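# Open middle drawer of narrow three-drawer cabinet fully

## Task

Pull the centre drawer of the slim cabinet that has three drawers fully open so that it stays open with no help from the robot. By the end, every other drawer anywhere in the room must be pushed fully closed, each cabinet must remain roughly where it began, and the robot must be upright and not leaning or toppled.

## Robot and tools

ROBOT. A base that can drive in any direction carries a column about 1.75 m high. On the column a carriage slides through 1.0 m of travel (lift_m), and it holds two identical arms, each with six joints and a two-finger gripper. The arm bases sit roughly 0.57 m + lift_m above the floor, and some carriage parts hang about 0.15 m lower. A hand reaches up to 0.78 m from its shoulder but only about 0.38 m below its arm base. A hand measures about 0.16 m long and 0.1 m wide (0.14 m when open). The parked arm pose is joints 1-6 = 0, 0.05, 0.05, 1.45, 0, 0, and with both arms parked the robot covers about 0.95 m by 0.7 m. Cameras: carriage_camera is fixed, faces forward and tilts about 20 degrees down. left_wrist_camera and right_wrist_camera look out beyond the fingertips. The carriage camera and the parked fingertips can be as much as 0.45 m above the arm bases. The wheel motors are weak (2 N m), so even light pushes end drives with contact_stop.

FRAMES. Base frame: origin on the floor below the base centre, x forward, y left, z up. left_hand and right_hand are reported in this frame as the point between the finger pads. quat_wxyz rotates base axes into hand axes. The hand's z runs along the fingers, and the fingers open along its y. A hand pointing straight up with joints 1, 5 and 6 at zero reads (1, 0, 0, 0). The odometry frame is the base frame as it was when the scene began. base_odometry counts wheel rotation only, so slip shows up as travel. Heading is left-positive, from -3.142 to 3.142.

execute_actions. Argument actions: a list holding either one action or none. An empty list just reports state and images. An action may hold base, joints or both. All its motions start together and may finish at different times. base takes exactly one command, and each is a relative offset from where the base last measured itself: translate_m, from -2 to 2 metres, forward positive; strafe_m, from -2 to 2 metres, left positive; rotate_rad, from -6.3 to 6.3 radians, counter-clockwise (left) positive. joints is a single map of joint names to absolute targets, with both arms and the lift in one map. The ranges are given below, and the ± value is the tolerance for done. lift_m: 0 to 1 m, ±0.004. For each side (left_ and right_): joint1_rad -2.617 to 3.054 ±0.02 (yaw about vertical, 0 forward, positive left); joint2_rad 0 to 3.141 ±0.055 (shoulder: 0 upper arm back and level, 1.57 vertical, 3.14 forward and level); joint3_rad 0 to 3.141 ±0.055 (elbow: 0 folded, 3.14 straight); joint4_rad -1.57 to 1.57 ±0.04 (wrist pitch, 0 in line with the forearm, positive tips fingertips up); joint5_rad -1.57 to 1.57 ±0.02 (wrist yaw, positive swings the fingertips to the RIGHT, opposite to joint1); joint6_rad -2.094 to 2.094 ±0.02 (roll about the finger axis, positive clockwise when viewed from the forearm); gripper_m 0 to 0.093 m ±0.004 (pad gap). A joint or the base left out of an action may keep pushing toward its earlier target, and the status lines won't reveal it. No action runs longer than 15 s. An unknown key or an out-of-range value rejects the whole call, and nothing moves. cameras: a list naming carriage_camera, left_wrist_camera, right_wrist_camera or all. Omitting it, null or ["all"] gives every camera, [] gives none, and an unknown name rejects the call. The pictures line lists the images in order. Once a result reports a stop, any later execute_actions, wait or finished_scene calls in the same reply are skipped.

wait: seconds, 0 to 10. It sends no new command and returns state and images like an empty action. zoom_image: camera plus region [x0, y0, x1, y1] in pixels, with (0, 0) at the top left and at most 504 by 504. It only works on cameras whose full image came back in the latest result. finished_scene: scene = the current scene's number. It ends the scene for good after your last command has been held, and it reports success. Sending a reply with no tool call ends everything.

RESULT LINES. base_status and joint_status describe how each motion ended. done: reached target (for the base this only means the wheels turned enough; slip and millimetre moves may fall short). off_target: came to rest short and may still be pushing. contact_stop or time_out: the target is dropped and the motor holds where it stopped. joint command not followed (often with a cause: line): a self-collision check withheld that arm's targets, though the gripper still acts. Named joints then show not_followed, and the robot may keep retrying them. on_its_own covers things not commanded, and its held at gives the held target, not the actual position. motor_effort is percent of maximum, positive toward higher values, with the peak of the last action in brackets. Readings carry fixed bias and noise, so treat them roughly. If lift effort keeps falling as the lift lowers, a hand is resting on something. If drive_wheels at rest stays above its free-move value, the base is still pressing on something. MOTOR HOT appears from 75 °C. OVER-TEMPERATURE FAULT means an arm stopped (at 90 °C for 10 s; at 100 °C it goes limp and falls). Afterwards, unreached keys read limit_stop_at_motor_heat, and you should resend them. ARM HIT marks a hard self-collision.

CAUTIONS. Stops trigger only after impact, sometimes late or never, and the base may coast about 0.3 m after an arm touches something. Arms are unwatched during turns and mostly unwatched when arm joints are also commanded. Arms and grippers have no contact stop: a blocked arm keeps pressing and snaps to its target once freed. After a blocked drive, back off about 0.2 m along the reverse path (or undo the turn), and repeat if still pressed. A retreat can stop spuriously, and a second try usually succeeds. Beware of the column striking a table edge the base slid under, and never reverse into one. Tipping is most likely with the carriage high, arms outstretched, loads held, pulling, or sudden stops, and only the images reveal a lean. Never let the arms collide or press on each other. To untangle withheld arms, move the withheld arm clear first and the other one in a later call. Hand readings drift at long reach, and a level hand sags 10-17 cm under 1 kg. Outstretched arms heat quickly, even when empty, so tuck them when idle. While you think the robot holds its last command and the simulation keeps running. Avoid drops, slams, hard hits and strong pushes, and keep actions short.

Each tool is called as a command line: name --argument value for each argument, lists and objects as JSON in quotes; but a table of rows of numbers goes row by row, as --pt "numbers of a row", without its own name.

## Session

I'll start by checking the robot's state and camera views.

execute_actions --actions '[]'

Scene clock: 0.00 s.
base_odometry: x=+0.000 y=+0.000 heading=+0.000 (m, m, rad; odometry frame)
base_status: not commanded
joint_positions: lift_m=+0.301 left_joint1_rad=-0.022 left_joint2_rad=+0.049 left_joint3_rad=+0.029 left_joint4_rad=+1.400 left_joint5_rad=-0.014 left_joint6_rad=-0.031 left_gripper_m=+0.095 right_joint1_rad=+0.011 right_joint2_rad=+0.068 right_joint3_rad=+0.064 right_joint4_rad=+1.406 right_joint5_rad=+0.017 right_joint6_rad=+0.032 right_gripper_m=+0.094
joint_status: not commanded
motor_effort: lift_m=+30 drive_wheels=-4 (%)
left_hand: x=+0.3147 y=+0.3355 z=+1.2747 quat_wxyz=(+0.995, -0.007, +0.095, -0.025) (m; base frame)
right_hand: x=+0.3085 y=-0.3366 z=+1.2846 quat_wxyz=(+0.996, +0.009, +0.084, +0.021) (m; base frame)
pictures: carriage_camera, left_wrist_camera, right_wrist_camera
Images, in order (width x height): carriage_camera 504x504, left_wrist_camera 504x504, right_wrist_camera 504x504.

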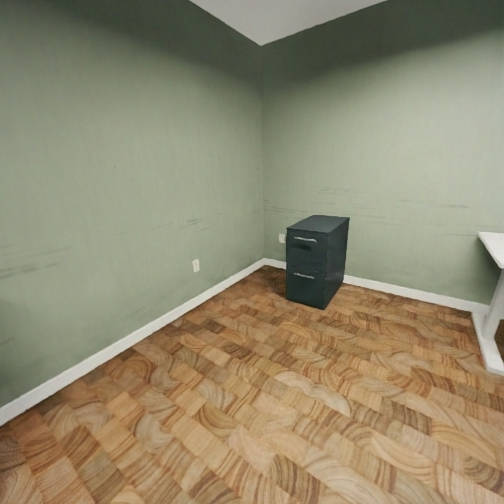

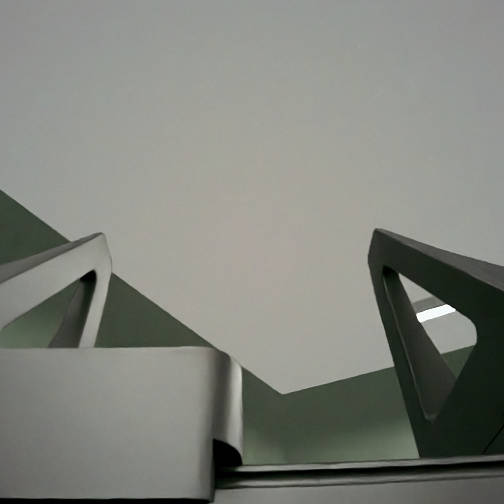

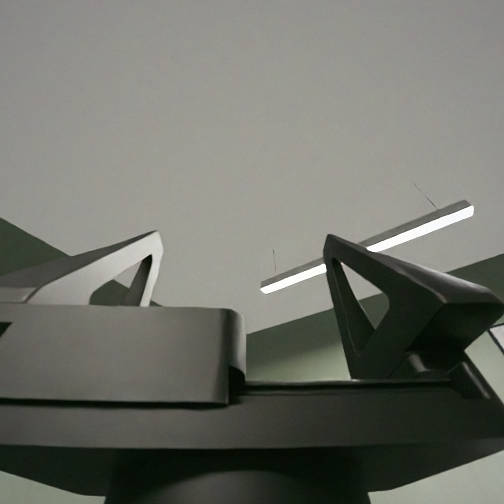

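zoom_image --camera "carriage_camera" --region '[260, 190, 380, 320]'

Region (260, 190, 380, 320) of carriage_camera's 504x504 image, scaled by 3.877, with more detail than that image has; it fills the left 465 columns of this view, and the rest is white.

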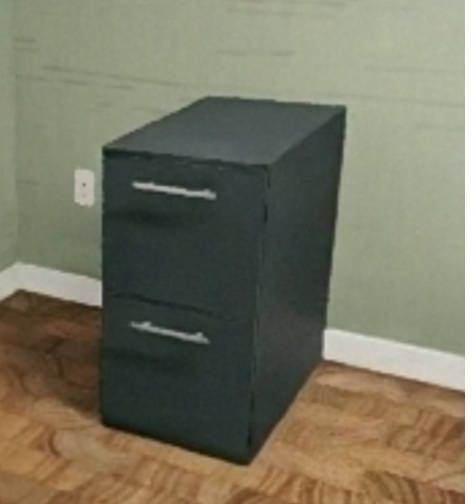

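execute_actions --actions '[{"base": {"rotate_rad": -1.2}}]' --cameras '["carriage_camera"]'

Scene clock: 3.50 s.
base_odometry: x=+0.000 y=+0.000 heading=-1.199 (m, m, rad; odometry frame)
base_status: done
joint_positions: lift_m=+0.301 left_joint1_rad=-0.022 left_joint2_rad=+0.049 left_joint3_rad=+0.029 left_joint4_rad=+1.400 left_joint5_rad=-0.014 left_joint6_rad=-0.031 left_gripper_m=+0.095 right_joint1_rad=+0.011 right_joint2_rad=+0.068 right_joint3_rad=+0.064 right_joint4_rad=+1.406 right_joint5_rad=+0.017 right_joint6_rad=+0.032 right_gripper_m=+0.094
joint_status: not commanded
motor_effort: lift_m=+31(30) drive_wheels=+7(24) (%)
left_hand: x=+0.3147 y=+0.3355 z=+1.2747 quat_wxyz=(+0.995, -0.007, +0.095, -0.025) (m; base frame)
right_hand: x=+0.3085 y=-0.3366 z=+1.2846 quat_wxyz=(+0.996, +0.009, +0.084, +0.021) (m; base frame)
pictures: carriage_camera
Images, in order (width x height): carriage_camera 504x504.

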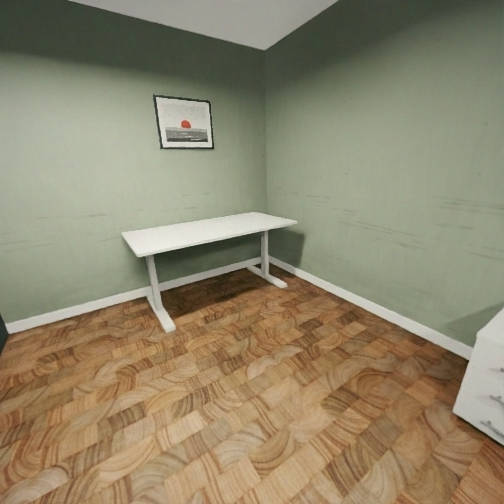

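execute_actions --actions '[{"base": {"rotate_rad": -1.0}}]' --cameras '["carriage_camera"]'

Scene clock: 6.27 s.
base_odometry: x=+0.000 y=+0.000 heading=-2.198 (m, m, rad; odometry frame)
base_status: done
joint_positions: lift_m=+0.301 left_joint1_rad=-0.022 left_joint2_rad=+0.049 left_joint3_rad=+0.029 left_joint4_rad=+1.400 left_joint5_rad=-0.014 left_joint6_rad=-0.031 left_gripper_m=+0.095 right_joint1_rad=+0.011 right_joint2_rad=+0.068 right_joint3_rad=+0.064 right_joint4_rad=+1.406 right_joint5_rad=+0.017 right_joint6_rad=+0.032 right_gripper_m=+0.094
joint_status: not commanded
motor_effort: lift_m=+31(30) drive_wheels=+8(25) (%)
left_hand: x=+0.3147 y=+0.3355 z=+1.2747 quat_wxyz=(+0.995, -0.007, +0.095, -0.025) (m; base frame)
right_hand: x=+0.3085 y=-0.3366 z=+1.2846 quat_wxyz=(+0.996, +0.009, +0.084, +0.021) (m; base frame)
pictures: carriage_camera
Images, in order (width x height): carriage_camera 504x504.

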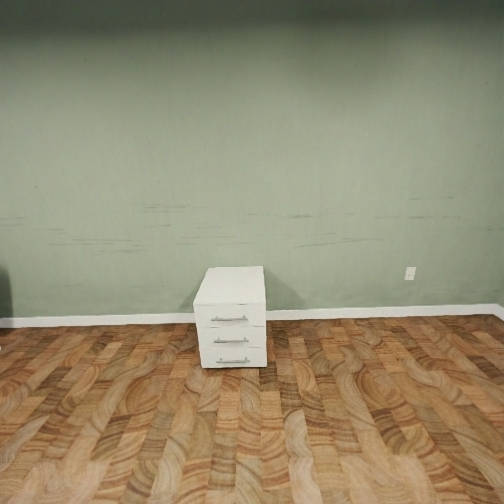

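zoom_image --camera "carriage_camera" --region '[170, 250, 300, 380]'

Region (170, 250, 300, 380) of carriage_camera's 504x504 image, scaled by 3.877, with more detail than that image has.

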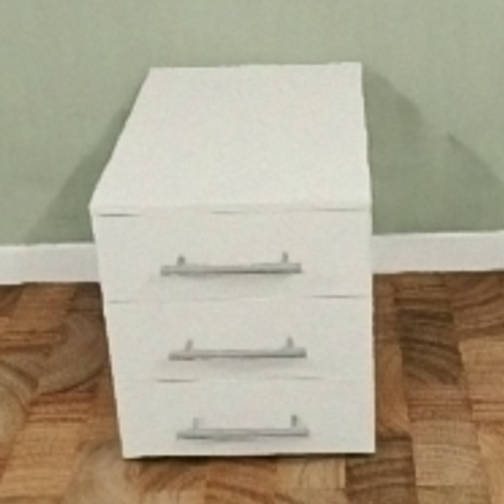

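execute_actions --actions '[{"base": {"rotate_rad": -1.3}}]' --cameras '["carriage_camera"]'

Scene clock: 9.67 s.
base_odometry: x=+0.000 y=+0.000 heading=+2.786 (m, m, rad; odometry frame)
base_status: done
joint_positions: lift_m=+0.301 left_joint1_rad=-0.022 left_joint2_rad=+0.049 left_joint3_rad=+0.029 left_joint4_rad=+1.400 left_joint5_rad=-0.014 left_joint6_rad=-0.031 left_gripper_m=+0.095 right_joint1_rad=+0.011 right_joint2_rad=+0.068 right_joint3_rad=+0.064 right_joint4_rad=+1.406 right_joint5_rad=+0.017 right_joint6_rad=+0.032 right_gripper_m=+0.094
joint_status: not commanded
motor_effort: lift_m=+31(30) drive_wheels=+7(25) (%)
left_hand: x=+0.3147 y=+0.3355 z=+1.2747 quat_wxyz=(+0.995, -0.007, +0.095, -0.025) (m; base frame)
right_hand: x=+0.3085 y=-0.3366 z=+1.2846 quat_wxyz=(+0.996, +0.009, +0.084, +0.021) (m; base frame)
pictures: carriage_camera
Images, in order (width x height): carriage_camera 504x504.

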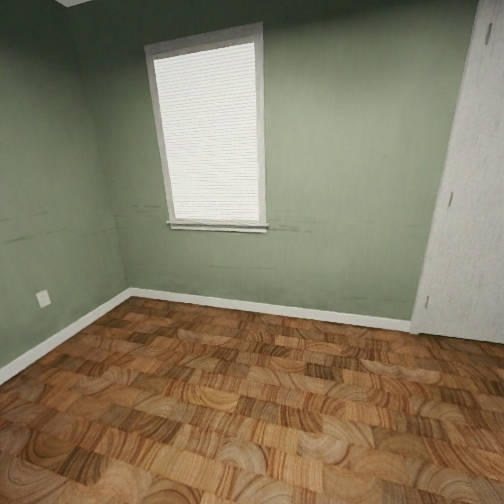

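execute_actions --actions '[{"base": {"rotate_rad": -1.4}}]' --cameras '["carriage_camera"]'

Scene clock: 12.83 s.
base_odometry: x=+0.000 y=+0.000 heading=+1.387 (m, m, rad; odometry frame)
base_status: done
joint_positions: lift_m=+0.301 left_joint1_rad=-0.022 left_joint2_rad=+0.049 left_joint3_rad=+0.029 left_joint4_rad=+1.400 left_joint5_rad=-0.014 left_joint6_rad=-0.031 left_gripper_m=+0.095 right_joint1_rad=+0.011 right_joint2_rad=+0.068 right_joint3_rad=+0.064 right_joint4_rad=+1.406 right_joint5_rad=+0.017 right_joint6_rad=+0.032 right_gripper_m=+0.094
joint_status: not commanded
motor_effort: lift_m=+30(30) drive_wheels=+8(25) (%)
left_hand: x=+0.3147 y=+0.3355 z=+1.2747 quat_wxyz=(+0.995, -0.007, +0.095, -0.025) (m; base frame)
right_hand: x=+0.3085 y=-0.3366 z=+1.2846 quat_wxyz=(+0.996, +0.009, +0.084, +0.021) (m; base frame)
pictures: carriage_camera
Images, in order (width x height): carriage_camera 504x504.

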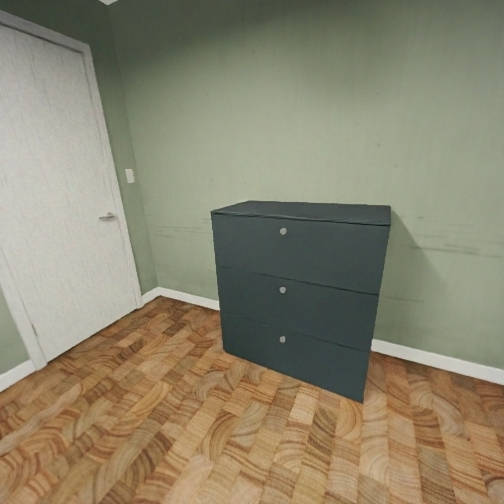

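zoom_image --camera "carriage_camera" --region '[200, 190, 400, 410]'

Region (200, 190, 400, 410) of carriage_camera's 504x504 image, scaled by 2.291, with more detail than that image has; it fills the left 458 columns of this view, and the rest is white.

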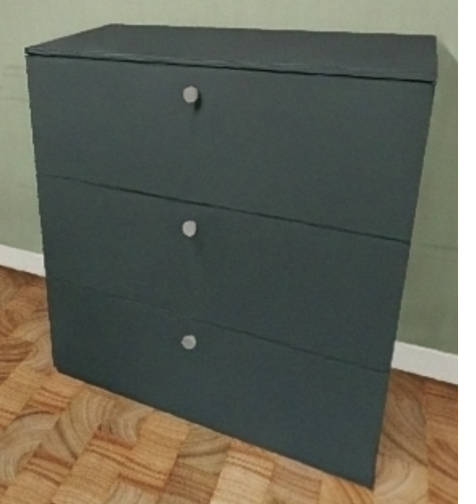

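execute_actions --actions '[{"base": {"rotate_rad": 2.75}}]' --cameras '["carriage_camera"]'

Scene clock: 18.27 s.
base_odometry: x=+0.000 y=+0.000 heading=-2.147 (m, m, rad; odometry frame)
base_status: done
joint_positions: lift_m=+0.301 left_joint1_rad=-0.022 left_joint2_rad=+0.049 left_joint3_rad=+0.029 left_joint4_rad=+1.400 left_joint5_rad=-0.014 left_joint6_rad=-0.031 left_gripper_m=+0.095 right_joint1_rad=+0.011 right_joint2_rad=+0.068 right_joint3_rad=+0.064 right_joint4_rad=+1.404 right_joint5_rad=+0.017 right_joint6_rad=+0.032 right_gripper_m=+0.094
joint_status: not commanded
motor_effort: lift_m=+30(31) drive_wheels=+8(27) (%)
left_hand: x=+0.3147 y=+0.3355 z=+1.2747 quat_wxyz=(+0.995, -0.007, +0.095, -0.025) (m; base frame)
right_hand: x=+0.3090 y=-0.3366 z=+1.2845 quat_wxyz=(+0.996, +0.009, +0.085, +0.021) (m; base frame)
pictures: carriage_camera
Images, in order (width x height): carriage_camera 504x504.

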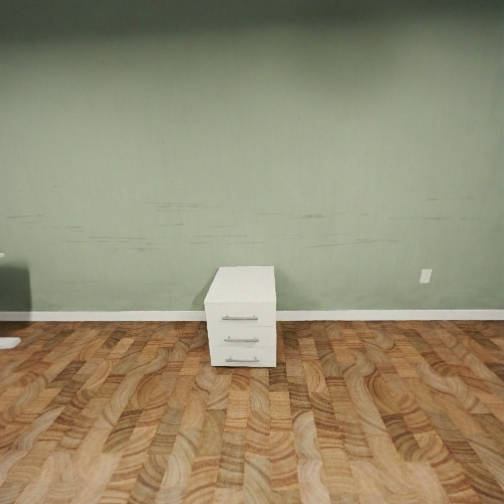

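execute_actions --actions '[{"base": {"strafe_m": -0.26}, "joints": {"lift_m": 0.0, "left_joint2_rad": 1.57, "left_joint3_rad": 1.57, "left_joint4_rad": 0.0}}]' --cameras '["carriage_camera"]'

Scene clock: 27.33 s.
base_odometry: x=-0.218 y=+0.142 heading=-2.146 (m, m, rad; odometry frame)
base_status: done
joint_positions: lift_m=+0.001 left_joint1_rad=-0.022 left_joint2_rad=+1.582 left_joint3_rad=+1.552 left_joint4_rad=-0.008 left_joint5_rad=-0.014 left_joint6_rad=-0.031 left_gripper_m=+0.095 right_joint1_rad=+0.011 right_joint2_rad=+0.068 right_joint3_rad=+0.064 right_joint4_rad=+1.404 right_joint5_rad=+0.017 right_joint6_rad=+0.032 right_gripper_m=+0.094
joint_status: all done
motor_effort: lift_m=+27(27) drive_wheels=-7(23) (%)
left_hand: x=+0.7809 y=+0.3255 z=+0.9728 quat_wxyz=(+0.693, -0.008, +0.720, -0.013) (m; base frame)
right_hand: x=+0.3090 y=-0.3367 z=+0.9848 quat_wxyz=(+0.996, +0.009, +0.085, +0.021) (m; base frame)
pictures: carriage_camera
Images, in order (width x height): carriage_camera 504x504.

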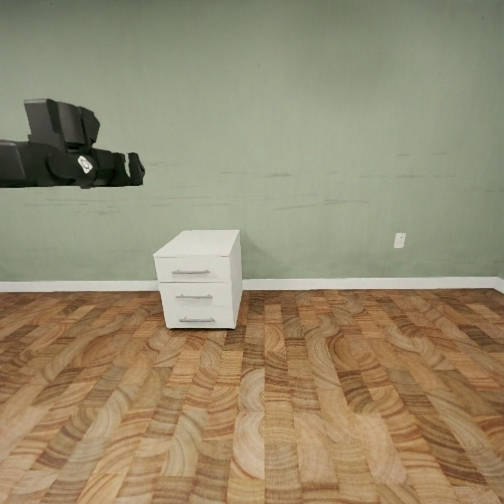

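zoom_image --camera "carriage_camera" --region '[145, 225, 255, 335]'

Region (145, 225, 255, 335) of carriage_camera's 504x504 image, scaled by 4.582, with more detail than that image has.

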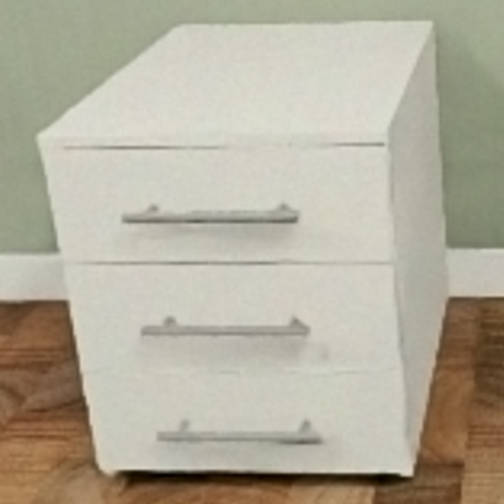

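execute_actions --actions '[{"base": {"translate_m": 0.45}, "joints": {"left_joint2_rad": 2.6, "left_joint3_rad": 1.3, "left_joint4_rad": 0.4, "left_joint6_rad": 1.57}}]'

Scene clock: 41.07 s.
base_odometry: x=-0.464 y=-0.236 heading=-2.147 (m, m, rad; odometry frame)
base_status: done
joint_positions: lift_m=+0.001 left_joint1_rad=-0.022 left_joint2_rad=+2.605 left_joint3_rad=+1.306 left_joint4_rad=+0.388 left_joint5_rad=-0.014 left_joint6_rad=+1.560 left_gripper_m=+0.095 right_joint1_rad=+0.011 right_joint2_rad=+0.068 right_joint3_rad=+0.064 right_joint4_rad=+1.404 right_joint5_rad=+0.017 right_joint6_rad=+0.032 right_gripper_m=+0.094
joint_status: all done
motor_effort: lift_m=+27(27) drive_wheels=-6(24) (%)
left_hand: x=+0.7867 y=+0.3254 z=+0.3863 quat_wxyz=(+0.228, +0.671, +0.667, +0.230) (m; base frame)
right_hand: x=+0.3090 y=-0.3367 z=+0.9848 quat_wxyz=(+0.996, +0.009, +0.085, +0.021) (m; base frame)
pictures: carriage_camera, left_wrist_camera, right_wrist_camera
Images, in order (width x height): carriage_camera 504x504, left_wrist_camera 504x504, right_wrist_camera 504x504.

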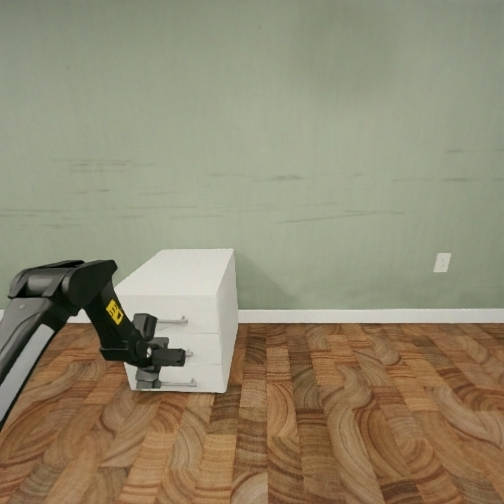

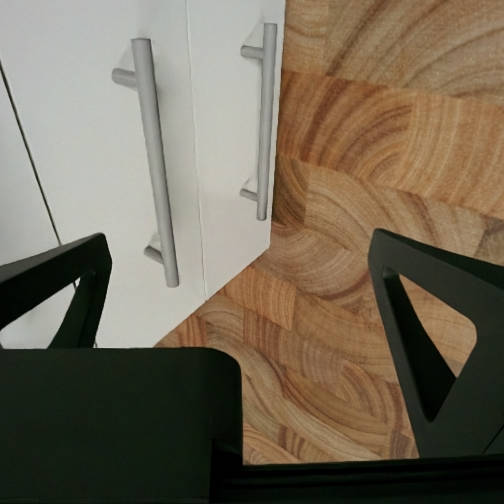

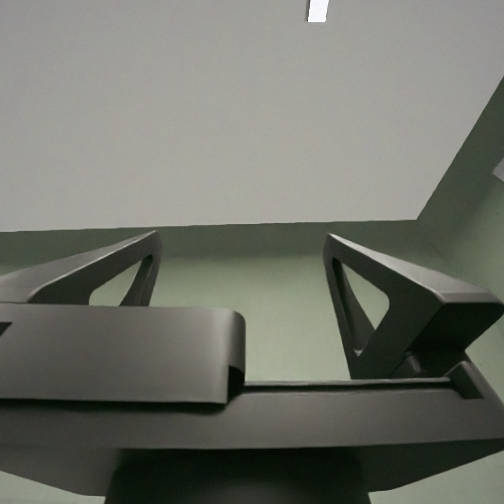

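zoom_image --camera "carriage_camera" --region '[90, 240, 250, 400]'

Region (90, 240, 250, 400) of carriage_camera's 504x504 image, scaled by 3.150, with more detail than that image has.

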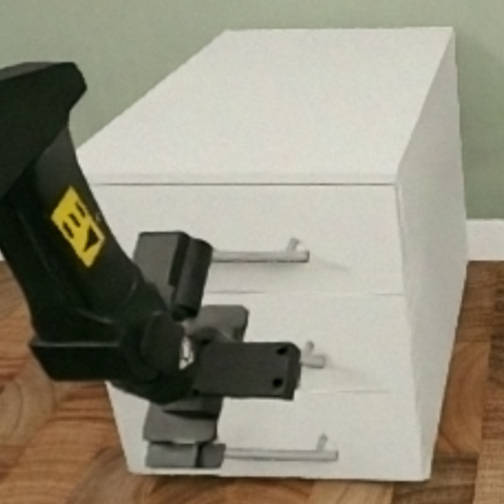

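execute_actions --actions '[{"joints": {"left_joint2_rad": 3.14, "left_joint3_rad": 1.33, "left_joint4_rad": 1.2}}]' --cameras '["carriage_camera", "left_wrist_camera"]'

Scene clock: 53.73 s.
base_odometry: x=-0.464 y=-0.236 heading=-2.147 (m, m, rad; odometry frame)
base_status: not commanded
joint_positions: lift_m=+0.001 left_joint1_rad=-0.022 left_joint2_rad=+3.118 left_joint3_rad=+1.321 left_joint4_rad=+1.184 left_joint5_rad=-0.014 left_joint6_rad=+1.561 left_gripper_m=+0.095 right_joint1_rad=+0.011 right_joint2_rad=+0.068 right_joint3_rad=+0.064 right_joint4_rad=+1.404 right_joint5_rad=+0.017 right_joint6_rad=+0.032 right_gripper_m=+0.094
joint_status: all done
joint sent to its limit — the command would take left_joint2_rad past its upper limit, so that joint was sent only as far as its limit.
motor_effort: lift_m=+28(28) drive_wheels=-4(5) (%)
left_hand: x=+0.7540 y=+0.3261 z=+0.2779 quat_wxyz=(+0.327, +0.629, +0.626, +0.325) (m; base frame)
right_hand: x=+0.3090 y=-0.3366 z=+0.9847 quat_wxyz=(+0.996, +0.009, +0.085, +0.021) (m; base frame)
pictures: carriage_camera, left_wrist_camera
Images, in order (width x height): carriage_camera 504x504, left_wrist_camera 504x504.

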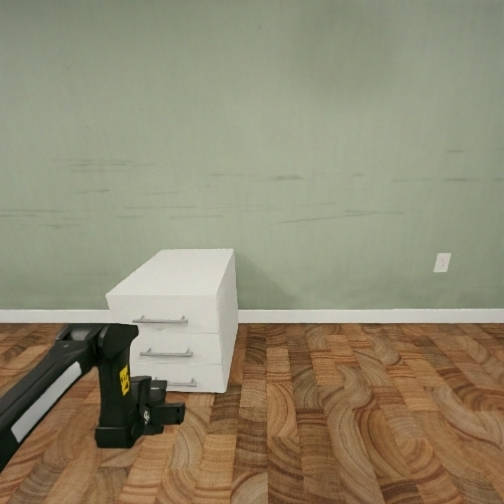

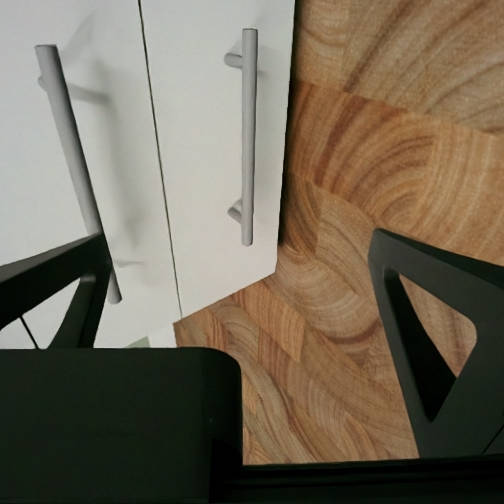

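execute_actions --actions '[{"base": {"translate_m": 0.13}}]' --cameras '["carriage_camera", "left_wrist_camera"]'

Scene clock: 56.57 s.
base_odometry: x=-0.535 y=-0.345 heading=-2.147 (m, m, rad; odometry frame)
base_status: done
joint_positions: lift_m=+0.001 left_joint1_rad=-0.022 left_joint2_rad=+3.118 left_joint3_rad=+1.321 left_joint4_rad=+1.185 left_joint5_rad=-0.014 left_joint6_rad=+1.561 left_gripper_m=+0.095 right_joint1_rad=+0.011 right_joint2_rad=+0.068 right_joint3_rad=+0.064 right_joint4_rad=+1.404 right_joint5_rad=+0.017 right_joint6_rad=+0.032 right_gripper_m=+0.094
joint_status: not commanded
motor_effort: lift_m=+28(28) drive_wheels=-7(24) (%)
left_hand: x=+0.7541 y=+0.3261 z=+0.2781 quat_wxyz=(+0.327, +0.629, +0.626, +0.325) (m; base frame)
right_hand: x=+0.3090 y=-0.3366 z=+0.9847 quat_wxyz=(+0.996, +0.009, +0.085, +0.021) (m; base frame)
pictures: carriage_camera, left_wrist_camera
Images, in order (width x height): carriage_camera 504x504, left_wrist_camera 504x504.

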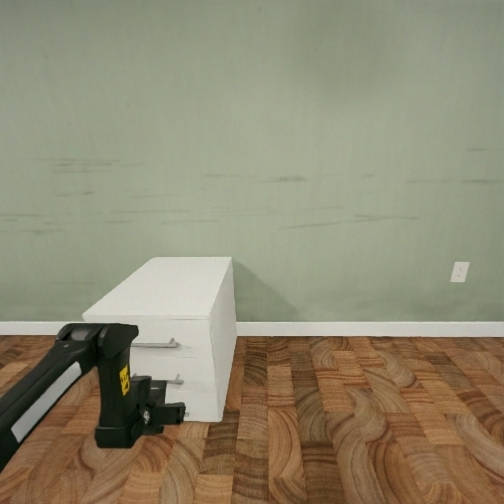

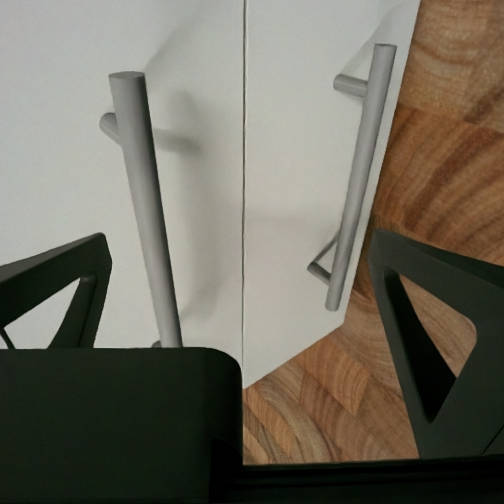

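zoom_image --camera "left_wrist_camera" --region '[60, 40, 260, 360]'

Region (60, 40, 260, 360) of left_wrist_camera's 504x504 image, scaled by 1.575, with more detail than that image has; it fills the left 315 columns of this view, and the rest is white.

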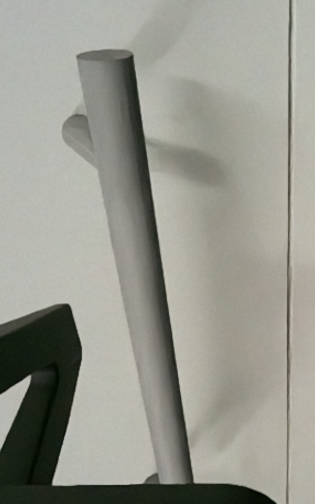

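execute_actions --actions '[{"base": {"translate_m": 0.035}}]' --cameras '["left_wrist_camera"]'

Scene clock: 66.50 s.
base_odometry: x=-0.554 y=-0.374 heading=-2.148 (m, m, rad; odometry frame)
base_status: done
joint_positions: lift_m=+0.001 left_joint1_rad=-0.022 left_joint2_rad=+3.118 left_joint3_rad=+1.321 left_joint4_rad=+1.186 left_joint5_rad=-0.014 left_joint6_rad=+1.561 left_gripper_m=+0.095 right_joint1_rad=+0.011 right_joint2_rad=+0.068 right_joint3_rad=+0.064 right_joint4_rad=+1.404 right_joint5_rad=+0.017 right_joint6_rad=+0.032 right_gripper_m=+0.094
joint_status: not commanded
motor_effort: lift_m=+28(28) drive_wheels=-5(24) (%)
left_hand: x=+0.7542 y=+0.3261 z=+0.2783 quat_wxyz=(+0.327, +0.629, +0.626, +0.326) (m; base frame)
right_hand: x=+0.3090 y=-0.3366 z=+0.9847 quat_wxyz=(+0.996, +0.009, +0.085, +0.021) (m; base frame)
pictures: left_wrist_camera
Images, in order (width x height): left_wrist_camera 504x504.

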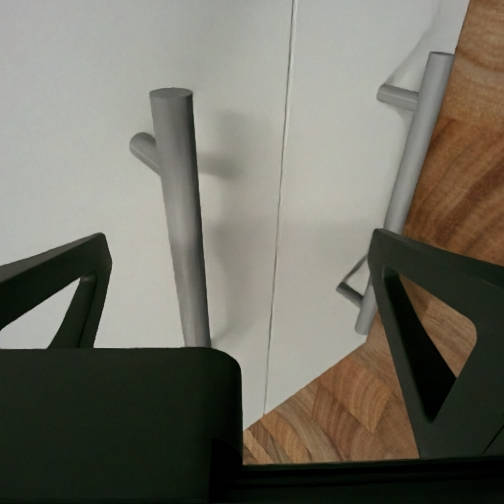

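zoom_image --camera "left_wrist_camera" --region '[60, 180, 260, 360]'

Region (60, 180, 260, 360) of left_wrist_camera's 504x504 image, scaled by 2.520, with more detail than that image has; it fills the top 454 rows of this view, and the rest is white.

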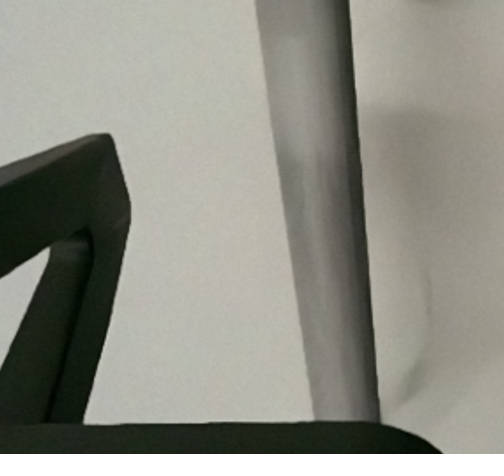

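execute_actions --actions '[{"base": {"translate_m": 0.015}, "joints": {"left_gripper_m": 0.065}}]' --cameras '["left_wrist_camera"]'

Scene clock: 71.80 s.
base_odometry: x=-0.562 y=-0.386 heading=-2.149 (m, m, rad; odometry frame)
base_status: done
joint_positions: lift_m=+0.001 left_joint1_rad=-0.022 left_joint2_rad=+3.118 left_joint3_rad=+1.321 left_joint4_rad=+1.186 left_joint5_rad=-0.014 left_joint6_rad=+1.561 left_gripper_m=+0.065 right_joint1_rad=+0.011 right_joint2_rad=+0.068 right_joint3_rad=+0.064 right_joint4_rad=+1.404 right_joint5_rad=+0.017 right_joint6_rad=+0.032 right_gripper_m=+0.094
joint_status: all done
motor_effort: lift_m=+28(28) drive_wheels=-5(24) (%)
left_hand: x=+0.7543 y=+0.3261 z=+0.2784 quat_wxyz=(+0.327, +0.629, +0.626, +0.326) (m; base frame)
right_hand: x=+0.3090 y=-0.3366 z=+0.9847 quat_wxyz=(+0.996, +0.009, +0.085, +0.021) (m; base frame)
pictures: left_wrist_camera
Images, in order (width x height): left_wrist_camera 504x504.

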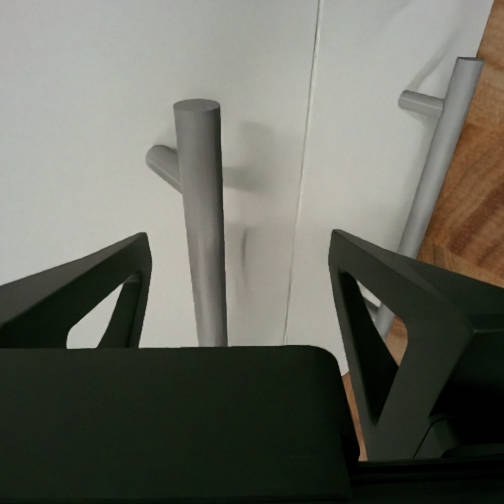

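execute_actions --actions '[{"base": {"translate_m": 0.013}, "joints": {"left_gripper_m": 0.042}}]' --cameras '["left_wrist_camera"]'

Scene clock: 72.93 s.
base_odometry: x=-0.570 y=-0.397 heading=-2.149 (m, m, rad; odometry frame)
base_status: done
joint_positions: lift_m=+0.001 left_joint1_rad=-0.022 left_joint2_rad=+3.118 left_joint3_rad=+1.321 left_joint4_rad=+1.187 left_joint5_rad=-0.014 left_joint6_rad=+1.561 left_gripper_m=+0.042 right_joint1_rad=+0.011 right_joint2_rad=+0.068 right_joint3_rad=+0.064 right_joint4_rad=+1.404 right_joint5_rad=+0.017 right_joint6_rad=+0.032 right_gripper_m=+0.094
joint_status: all done
motor_effort: lift_m=+28(28) drive_wheels=-6(24) (%)
left_hand: x=+0.7543 y=+0.3261 z=+0.2784 quat_wxyz=(+0.327, +0.629, +0.626, +0.326) (m; base frame)
right_hand: x=+0.3090 y=-0.3366 z=+0.9847 quat_wxyz=(+0.996, +0.009, +0.085, +0.021) (m; base frame)
pictures: left_wrist_camera
Images, in order (width x height): left_wrist_camera 504x504.

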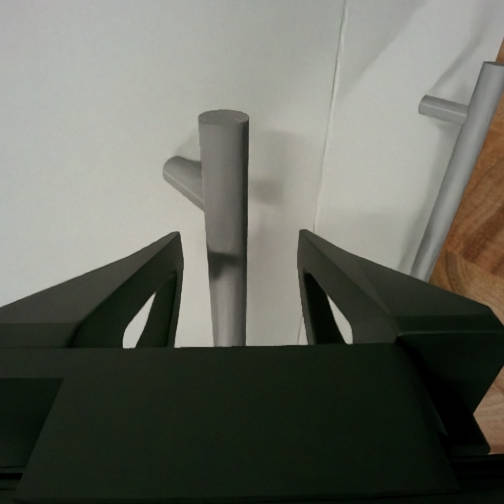

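execute_actions --actions '[{"joints": {"left_gripper_m": 0.0}}]' --cameras '["left_wrist_camera"]'

Scene clock: 74.07 s.
base_odometry: x=-0.570 y=-0.397 heading=-2.149 (m, m, rad; odometry frame)
base_status: not commanded
joint_positions: lift_m=+0.001 left_joint1_rad=-0.022 left_joint2_rad=+3.117 left_joint3_rad=+1.322 left_joint4_rad=+1.201 left_joint5_rad=-0.014 left_joint6_rad=+1.567 left_gripper_m=+0.012 right_joint1_rad=+0.011 right_joint2_rad=+0.068 right_joint3_rad=+0.064 right_joint4_rad=+1.404 right_joint5_rad=+0.017 right_joint6_rad=+0.032 right_gripper_m=+0.094
joint_status: left_gripper_m off_target (ended at +0.012, target +0.000)
motor_effort: lift_m=+28(28) drive_wheels=-5(5) (%)
left_hand: x=+0.7570 y=+0.3260 z=+0.2820 quat_wxyz=(+0.332, +0.628, +0.621, +0.332) (m; base frame)
right_hand: x=+0.3090 y=-0.3366 z=+0.9847 quat_wxyz=(+0.996, +0.009, +0.085, +0.021) (m; base frame)
pictures: left_wrist_camera
Images, in order (width x height): left_wrist_camera 504x504.

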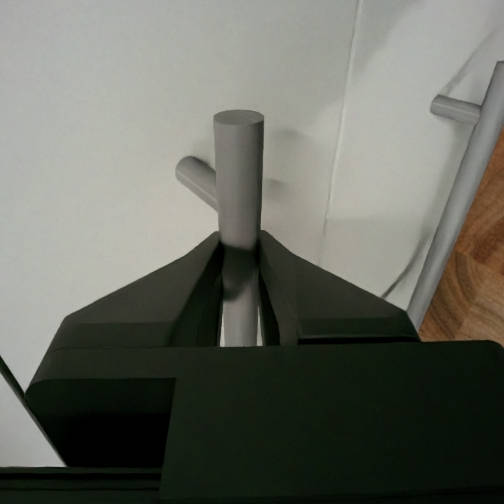

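execute_actions --actions '[{"base": {"translate_m": -0.3}}]' --cameras '["carriage_camera", "left_wrist_camera"]'

Scene clock: 76.83 s.
base_odometry: x=-0.406 y=-0.146 heading=-2.149 (m, m, rad; odometry frame)
base_status: done
joint_positions: lift_m=+0.001 left_joint1_rad=-0.013 left_joint2_rad=+3.117 left_joint3_rad=+1.338 left_joint4_rad=+1.184 left_joint5_rad=-0.040 left_joint6_rad=+1.572 left_gripper_m=+0.012 right_joint1_rad=+0.011 right_joint2_rad=+0.068 right_joint3_rad=+0.064 right_joint4_rad=+1.404 right_joint5_rad=+0.017 right_joint6_rad=+0.032 right_gripper_m=+0.094
joint_status: not commanded
motor_effort: lift_m=+28(28) drive_wheels=-4(31) (%)
left_hand: x=+0.7607 y=+0.3346 z=+0.2817 quat_wxyz=(+0.321, +0.622, +0.627, +0.342) (m; base frame)
right_hand: x=+0.3090 y=-0.3366 z=+0.9847 quat_wxyz=(+0.996, +0.009, +0.085, +0.021) (m; base frame)
pictures: carriage_camera, left_wrist_camera
Images, in order (width x height): carriage_camera 504x504, left_wrist_camera 504x504.

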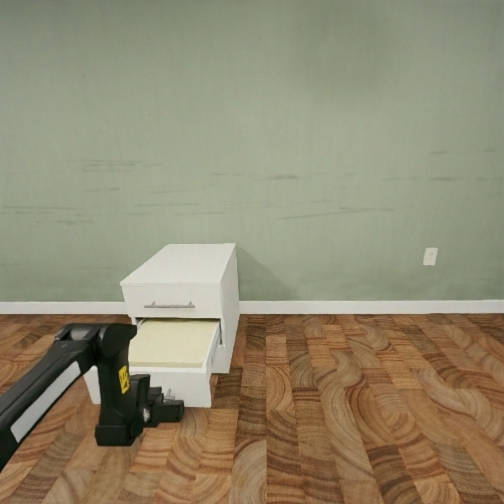

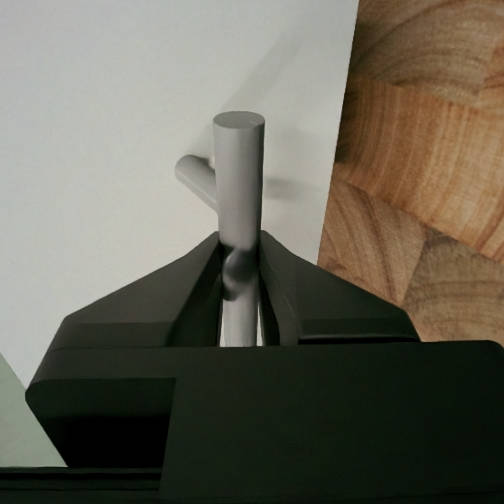

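execute_actions --actions '[{"base": {"translate_m": -0.1}}]' --cameras '["carriage_camera", "left_wrist_camera"]'

Scene clock: 78.87 s.
base_odometry: x=-0.355 y=-0.067 heading=-2.151 (m, m, rad; odometry frame)
base_status: translate_m contact_stop (by the wheels' count: -0.093 of -0.100)
joint_positions: lift_m=+0.001 left_joint1_rad=-0.020 left_joint2_rad=+3.117 left_joint3_rad=+1.418 left_joint4_rad=+1.105 left_joint5_rad=-0.015 left_joint6_rad=+1.572 left_gripper_m=+0.012 right_joint1_rad=+0.011 right_joint2_rad=+0.068 right_joint3_rad=+0.064 right_joint4_rad=+1.407 right_joint5_rad=+0.017 right_joint6_rad=+0.032 right_gripper_m=+0.094
joint_status: not commanded
motor_effort: lift_m=+30(30) drive_wheels=+15(27) (%)
left_hand: x=+0.7811 y=+0.3265 z=+0.2833 quat_wxyz=(+0.330, +0.629, +0.620, +0.333) (m; base frame)
right_hand: x=+0.3083 y=-0.3366 z=+0.9847 quat_wxyz=(+0.996, +0.009, +0.084, +0.021) (m; base frame)
pictures: carriage_camera, left_wrist_camera
Images, in order (width x height): carriage_camera 504x504, left_wrist_camera 504x504.

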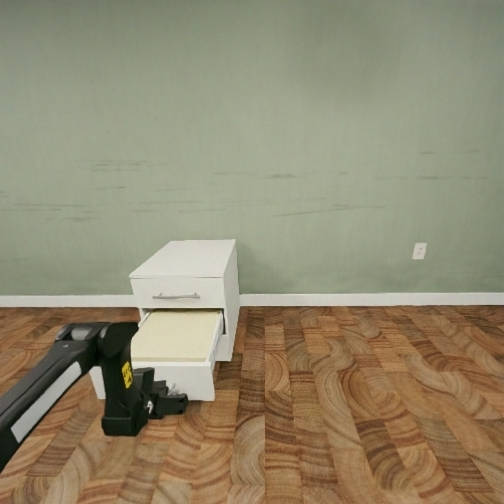

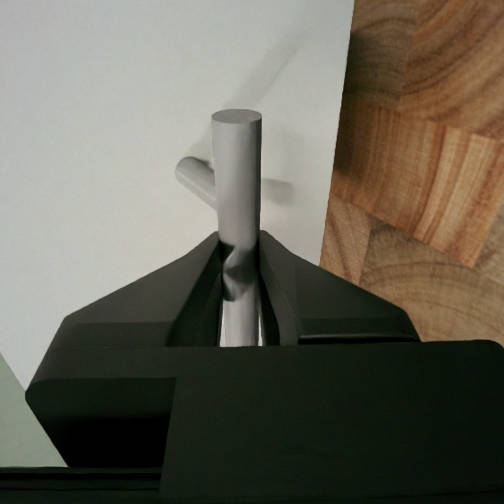

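execute_actions --actions '[{"joints": {"left_gripper_m": 0.07}}]' --cameras '["carriage_camera", "left_wrist_camera"]'

Scene clock: 80.80 s.
base_odometry: x=-0.355 y=-0.067 heading=-2.151 (m, m, rad; odometry frame)
base_status: not commanded
joint_positions: lift_m=+0.001 left_joint1_rad=-0.020 left_joint2_rad=+3.117 left_joint3_rad=+1.342 left_joint4_rad=+1.179 left_joint5_rad=-0.015 left_joint6_rad=+1.572 left_gripper_m=+0.070 right_joint1_rad=+0.011 right_joint2_rad=+0.068 right_joint3_rad=+0.064 right_joint4_rad=+1.407 right_joint5_rad=+0.017 right_joint6_rad=+0.032 right_gripper_m=+0.094
joint_status: all done
motor_effort: lift_m=+30(30) drive_wheels=-3(16) (%)
left_hand: x=+0.7617 y=+0.3270 z=+0.2814 quat_wxyz=(+0.329, +0.629, +0.621, +0.333) (m; base frame)
right_hand: x=+0.3083 y=-0.3366 z=+0.9847 quat_wxyz=(+0.996, +0.009, +0.084, +0.021) (m; base frame)
pictures: carriage_camera, left_wrist_camera
Images, in order (width x height): carriage_camera 504x504, left_wrist_camera 504x504.

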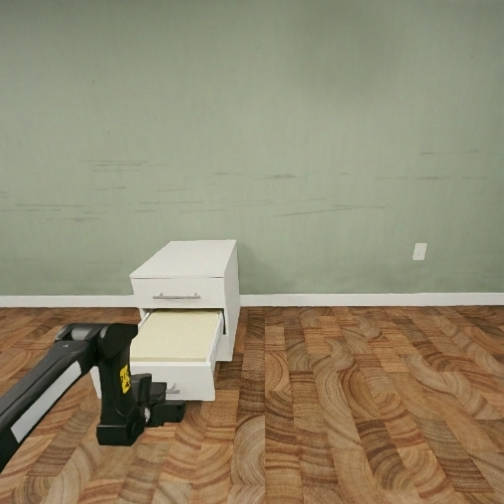

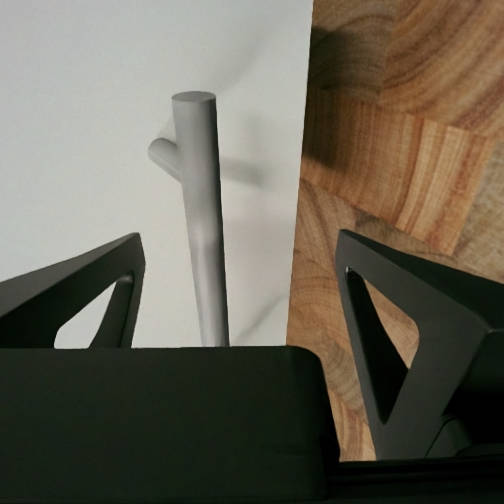

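execute_actions --actions '[{"base": {"translate_m": -0.2}, "joints": {"left_joint2_rad": 1.2, "left_joint3_rad": 0.7, "left_joint4_rad": 0.9, "left_joint6_rad": 0.0}}]' --cameras '["carriage_camera"]'

Scene clock: 83.30 s.
base_odometry: x=-0.245 y=+0.101 heading=-2.151 (m, m, rad; odometry frame)
base_status: done
joint_positions: lift_m=+0.001 left_joint1_rad=-0.020 left_joint2_rad=+1.201 left_joint3_rad=+0.722 left_joint4_rad=+0.905 left_joint5_rad=-0.015 left_joint6_rad=+0.010 left_gripper_m=+0.070 right_joint1_rad=+0.011 right_joint2_rad=+0.068 right_joint3_rad=+0.064 right_joint4_rad=+1.407 right_joint5_rad=+0.017 right_joint6_rad=+0.032 right_gripper_m=+0.094
joint_status: all done
motor_effort: lift_m=+30(30) drive_wheels=-4(23) (%)
left_hand: x=+0.6590 y=+0.3291 z=+0.9532 quat_wxyz=(+0.841, +0.002, +0.542, +0.000) (m; base frame)
right_hand: x=+0.3083 y=-0.3366 z=+0.9847 quat_wxyz=(+0.996, +0.009, +0.084, +0.021) (m; base frame)
pictures: carriage_camera
Images, in order (width x height): carriage_camera 504x504.

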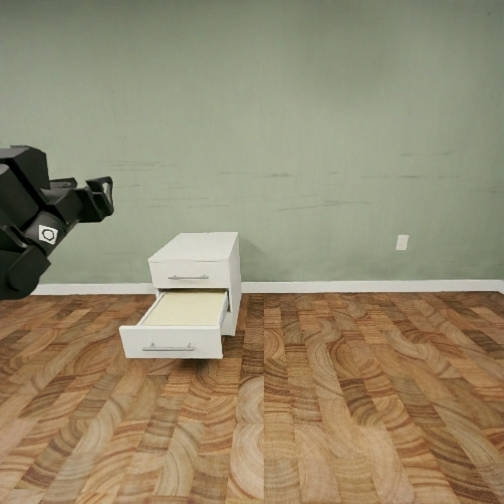

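finished_scene --scene 1

The scene is finished: the task was done.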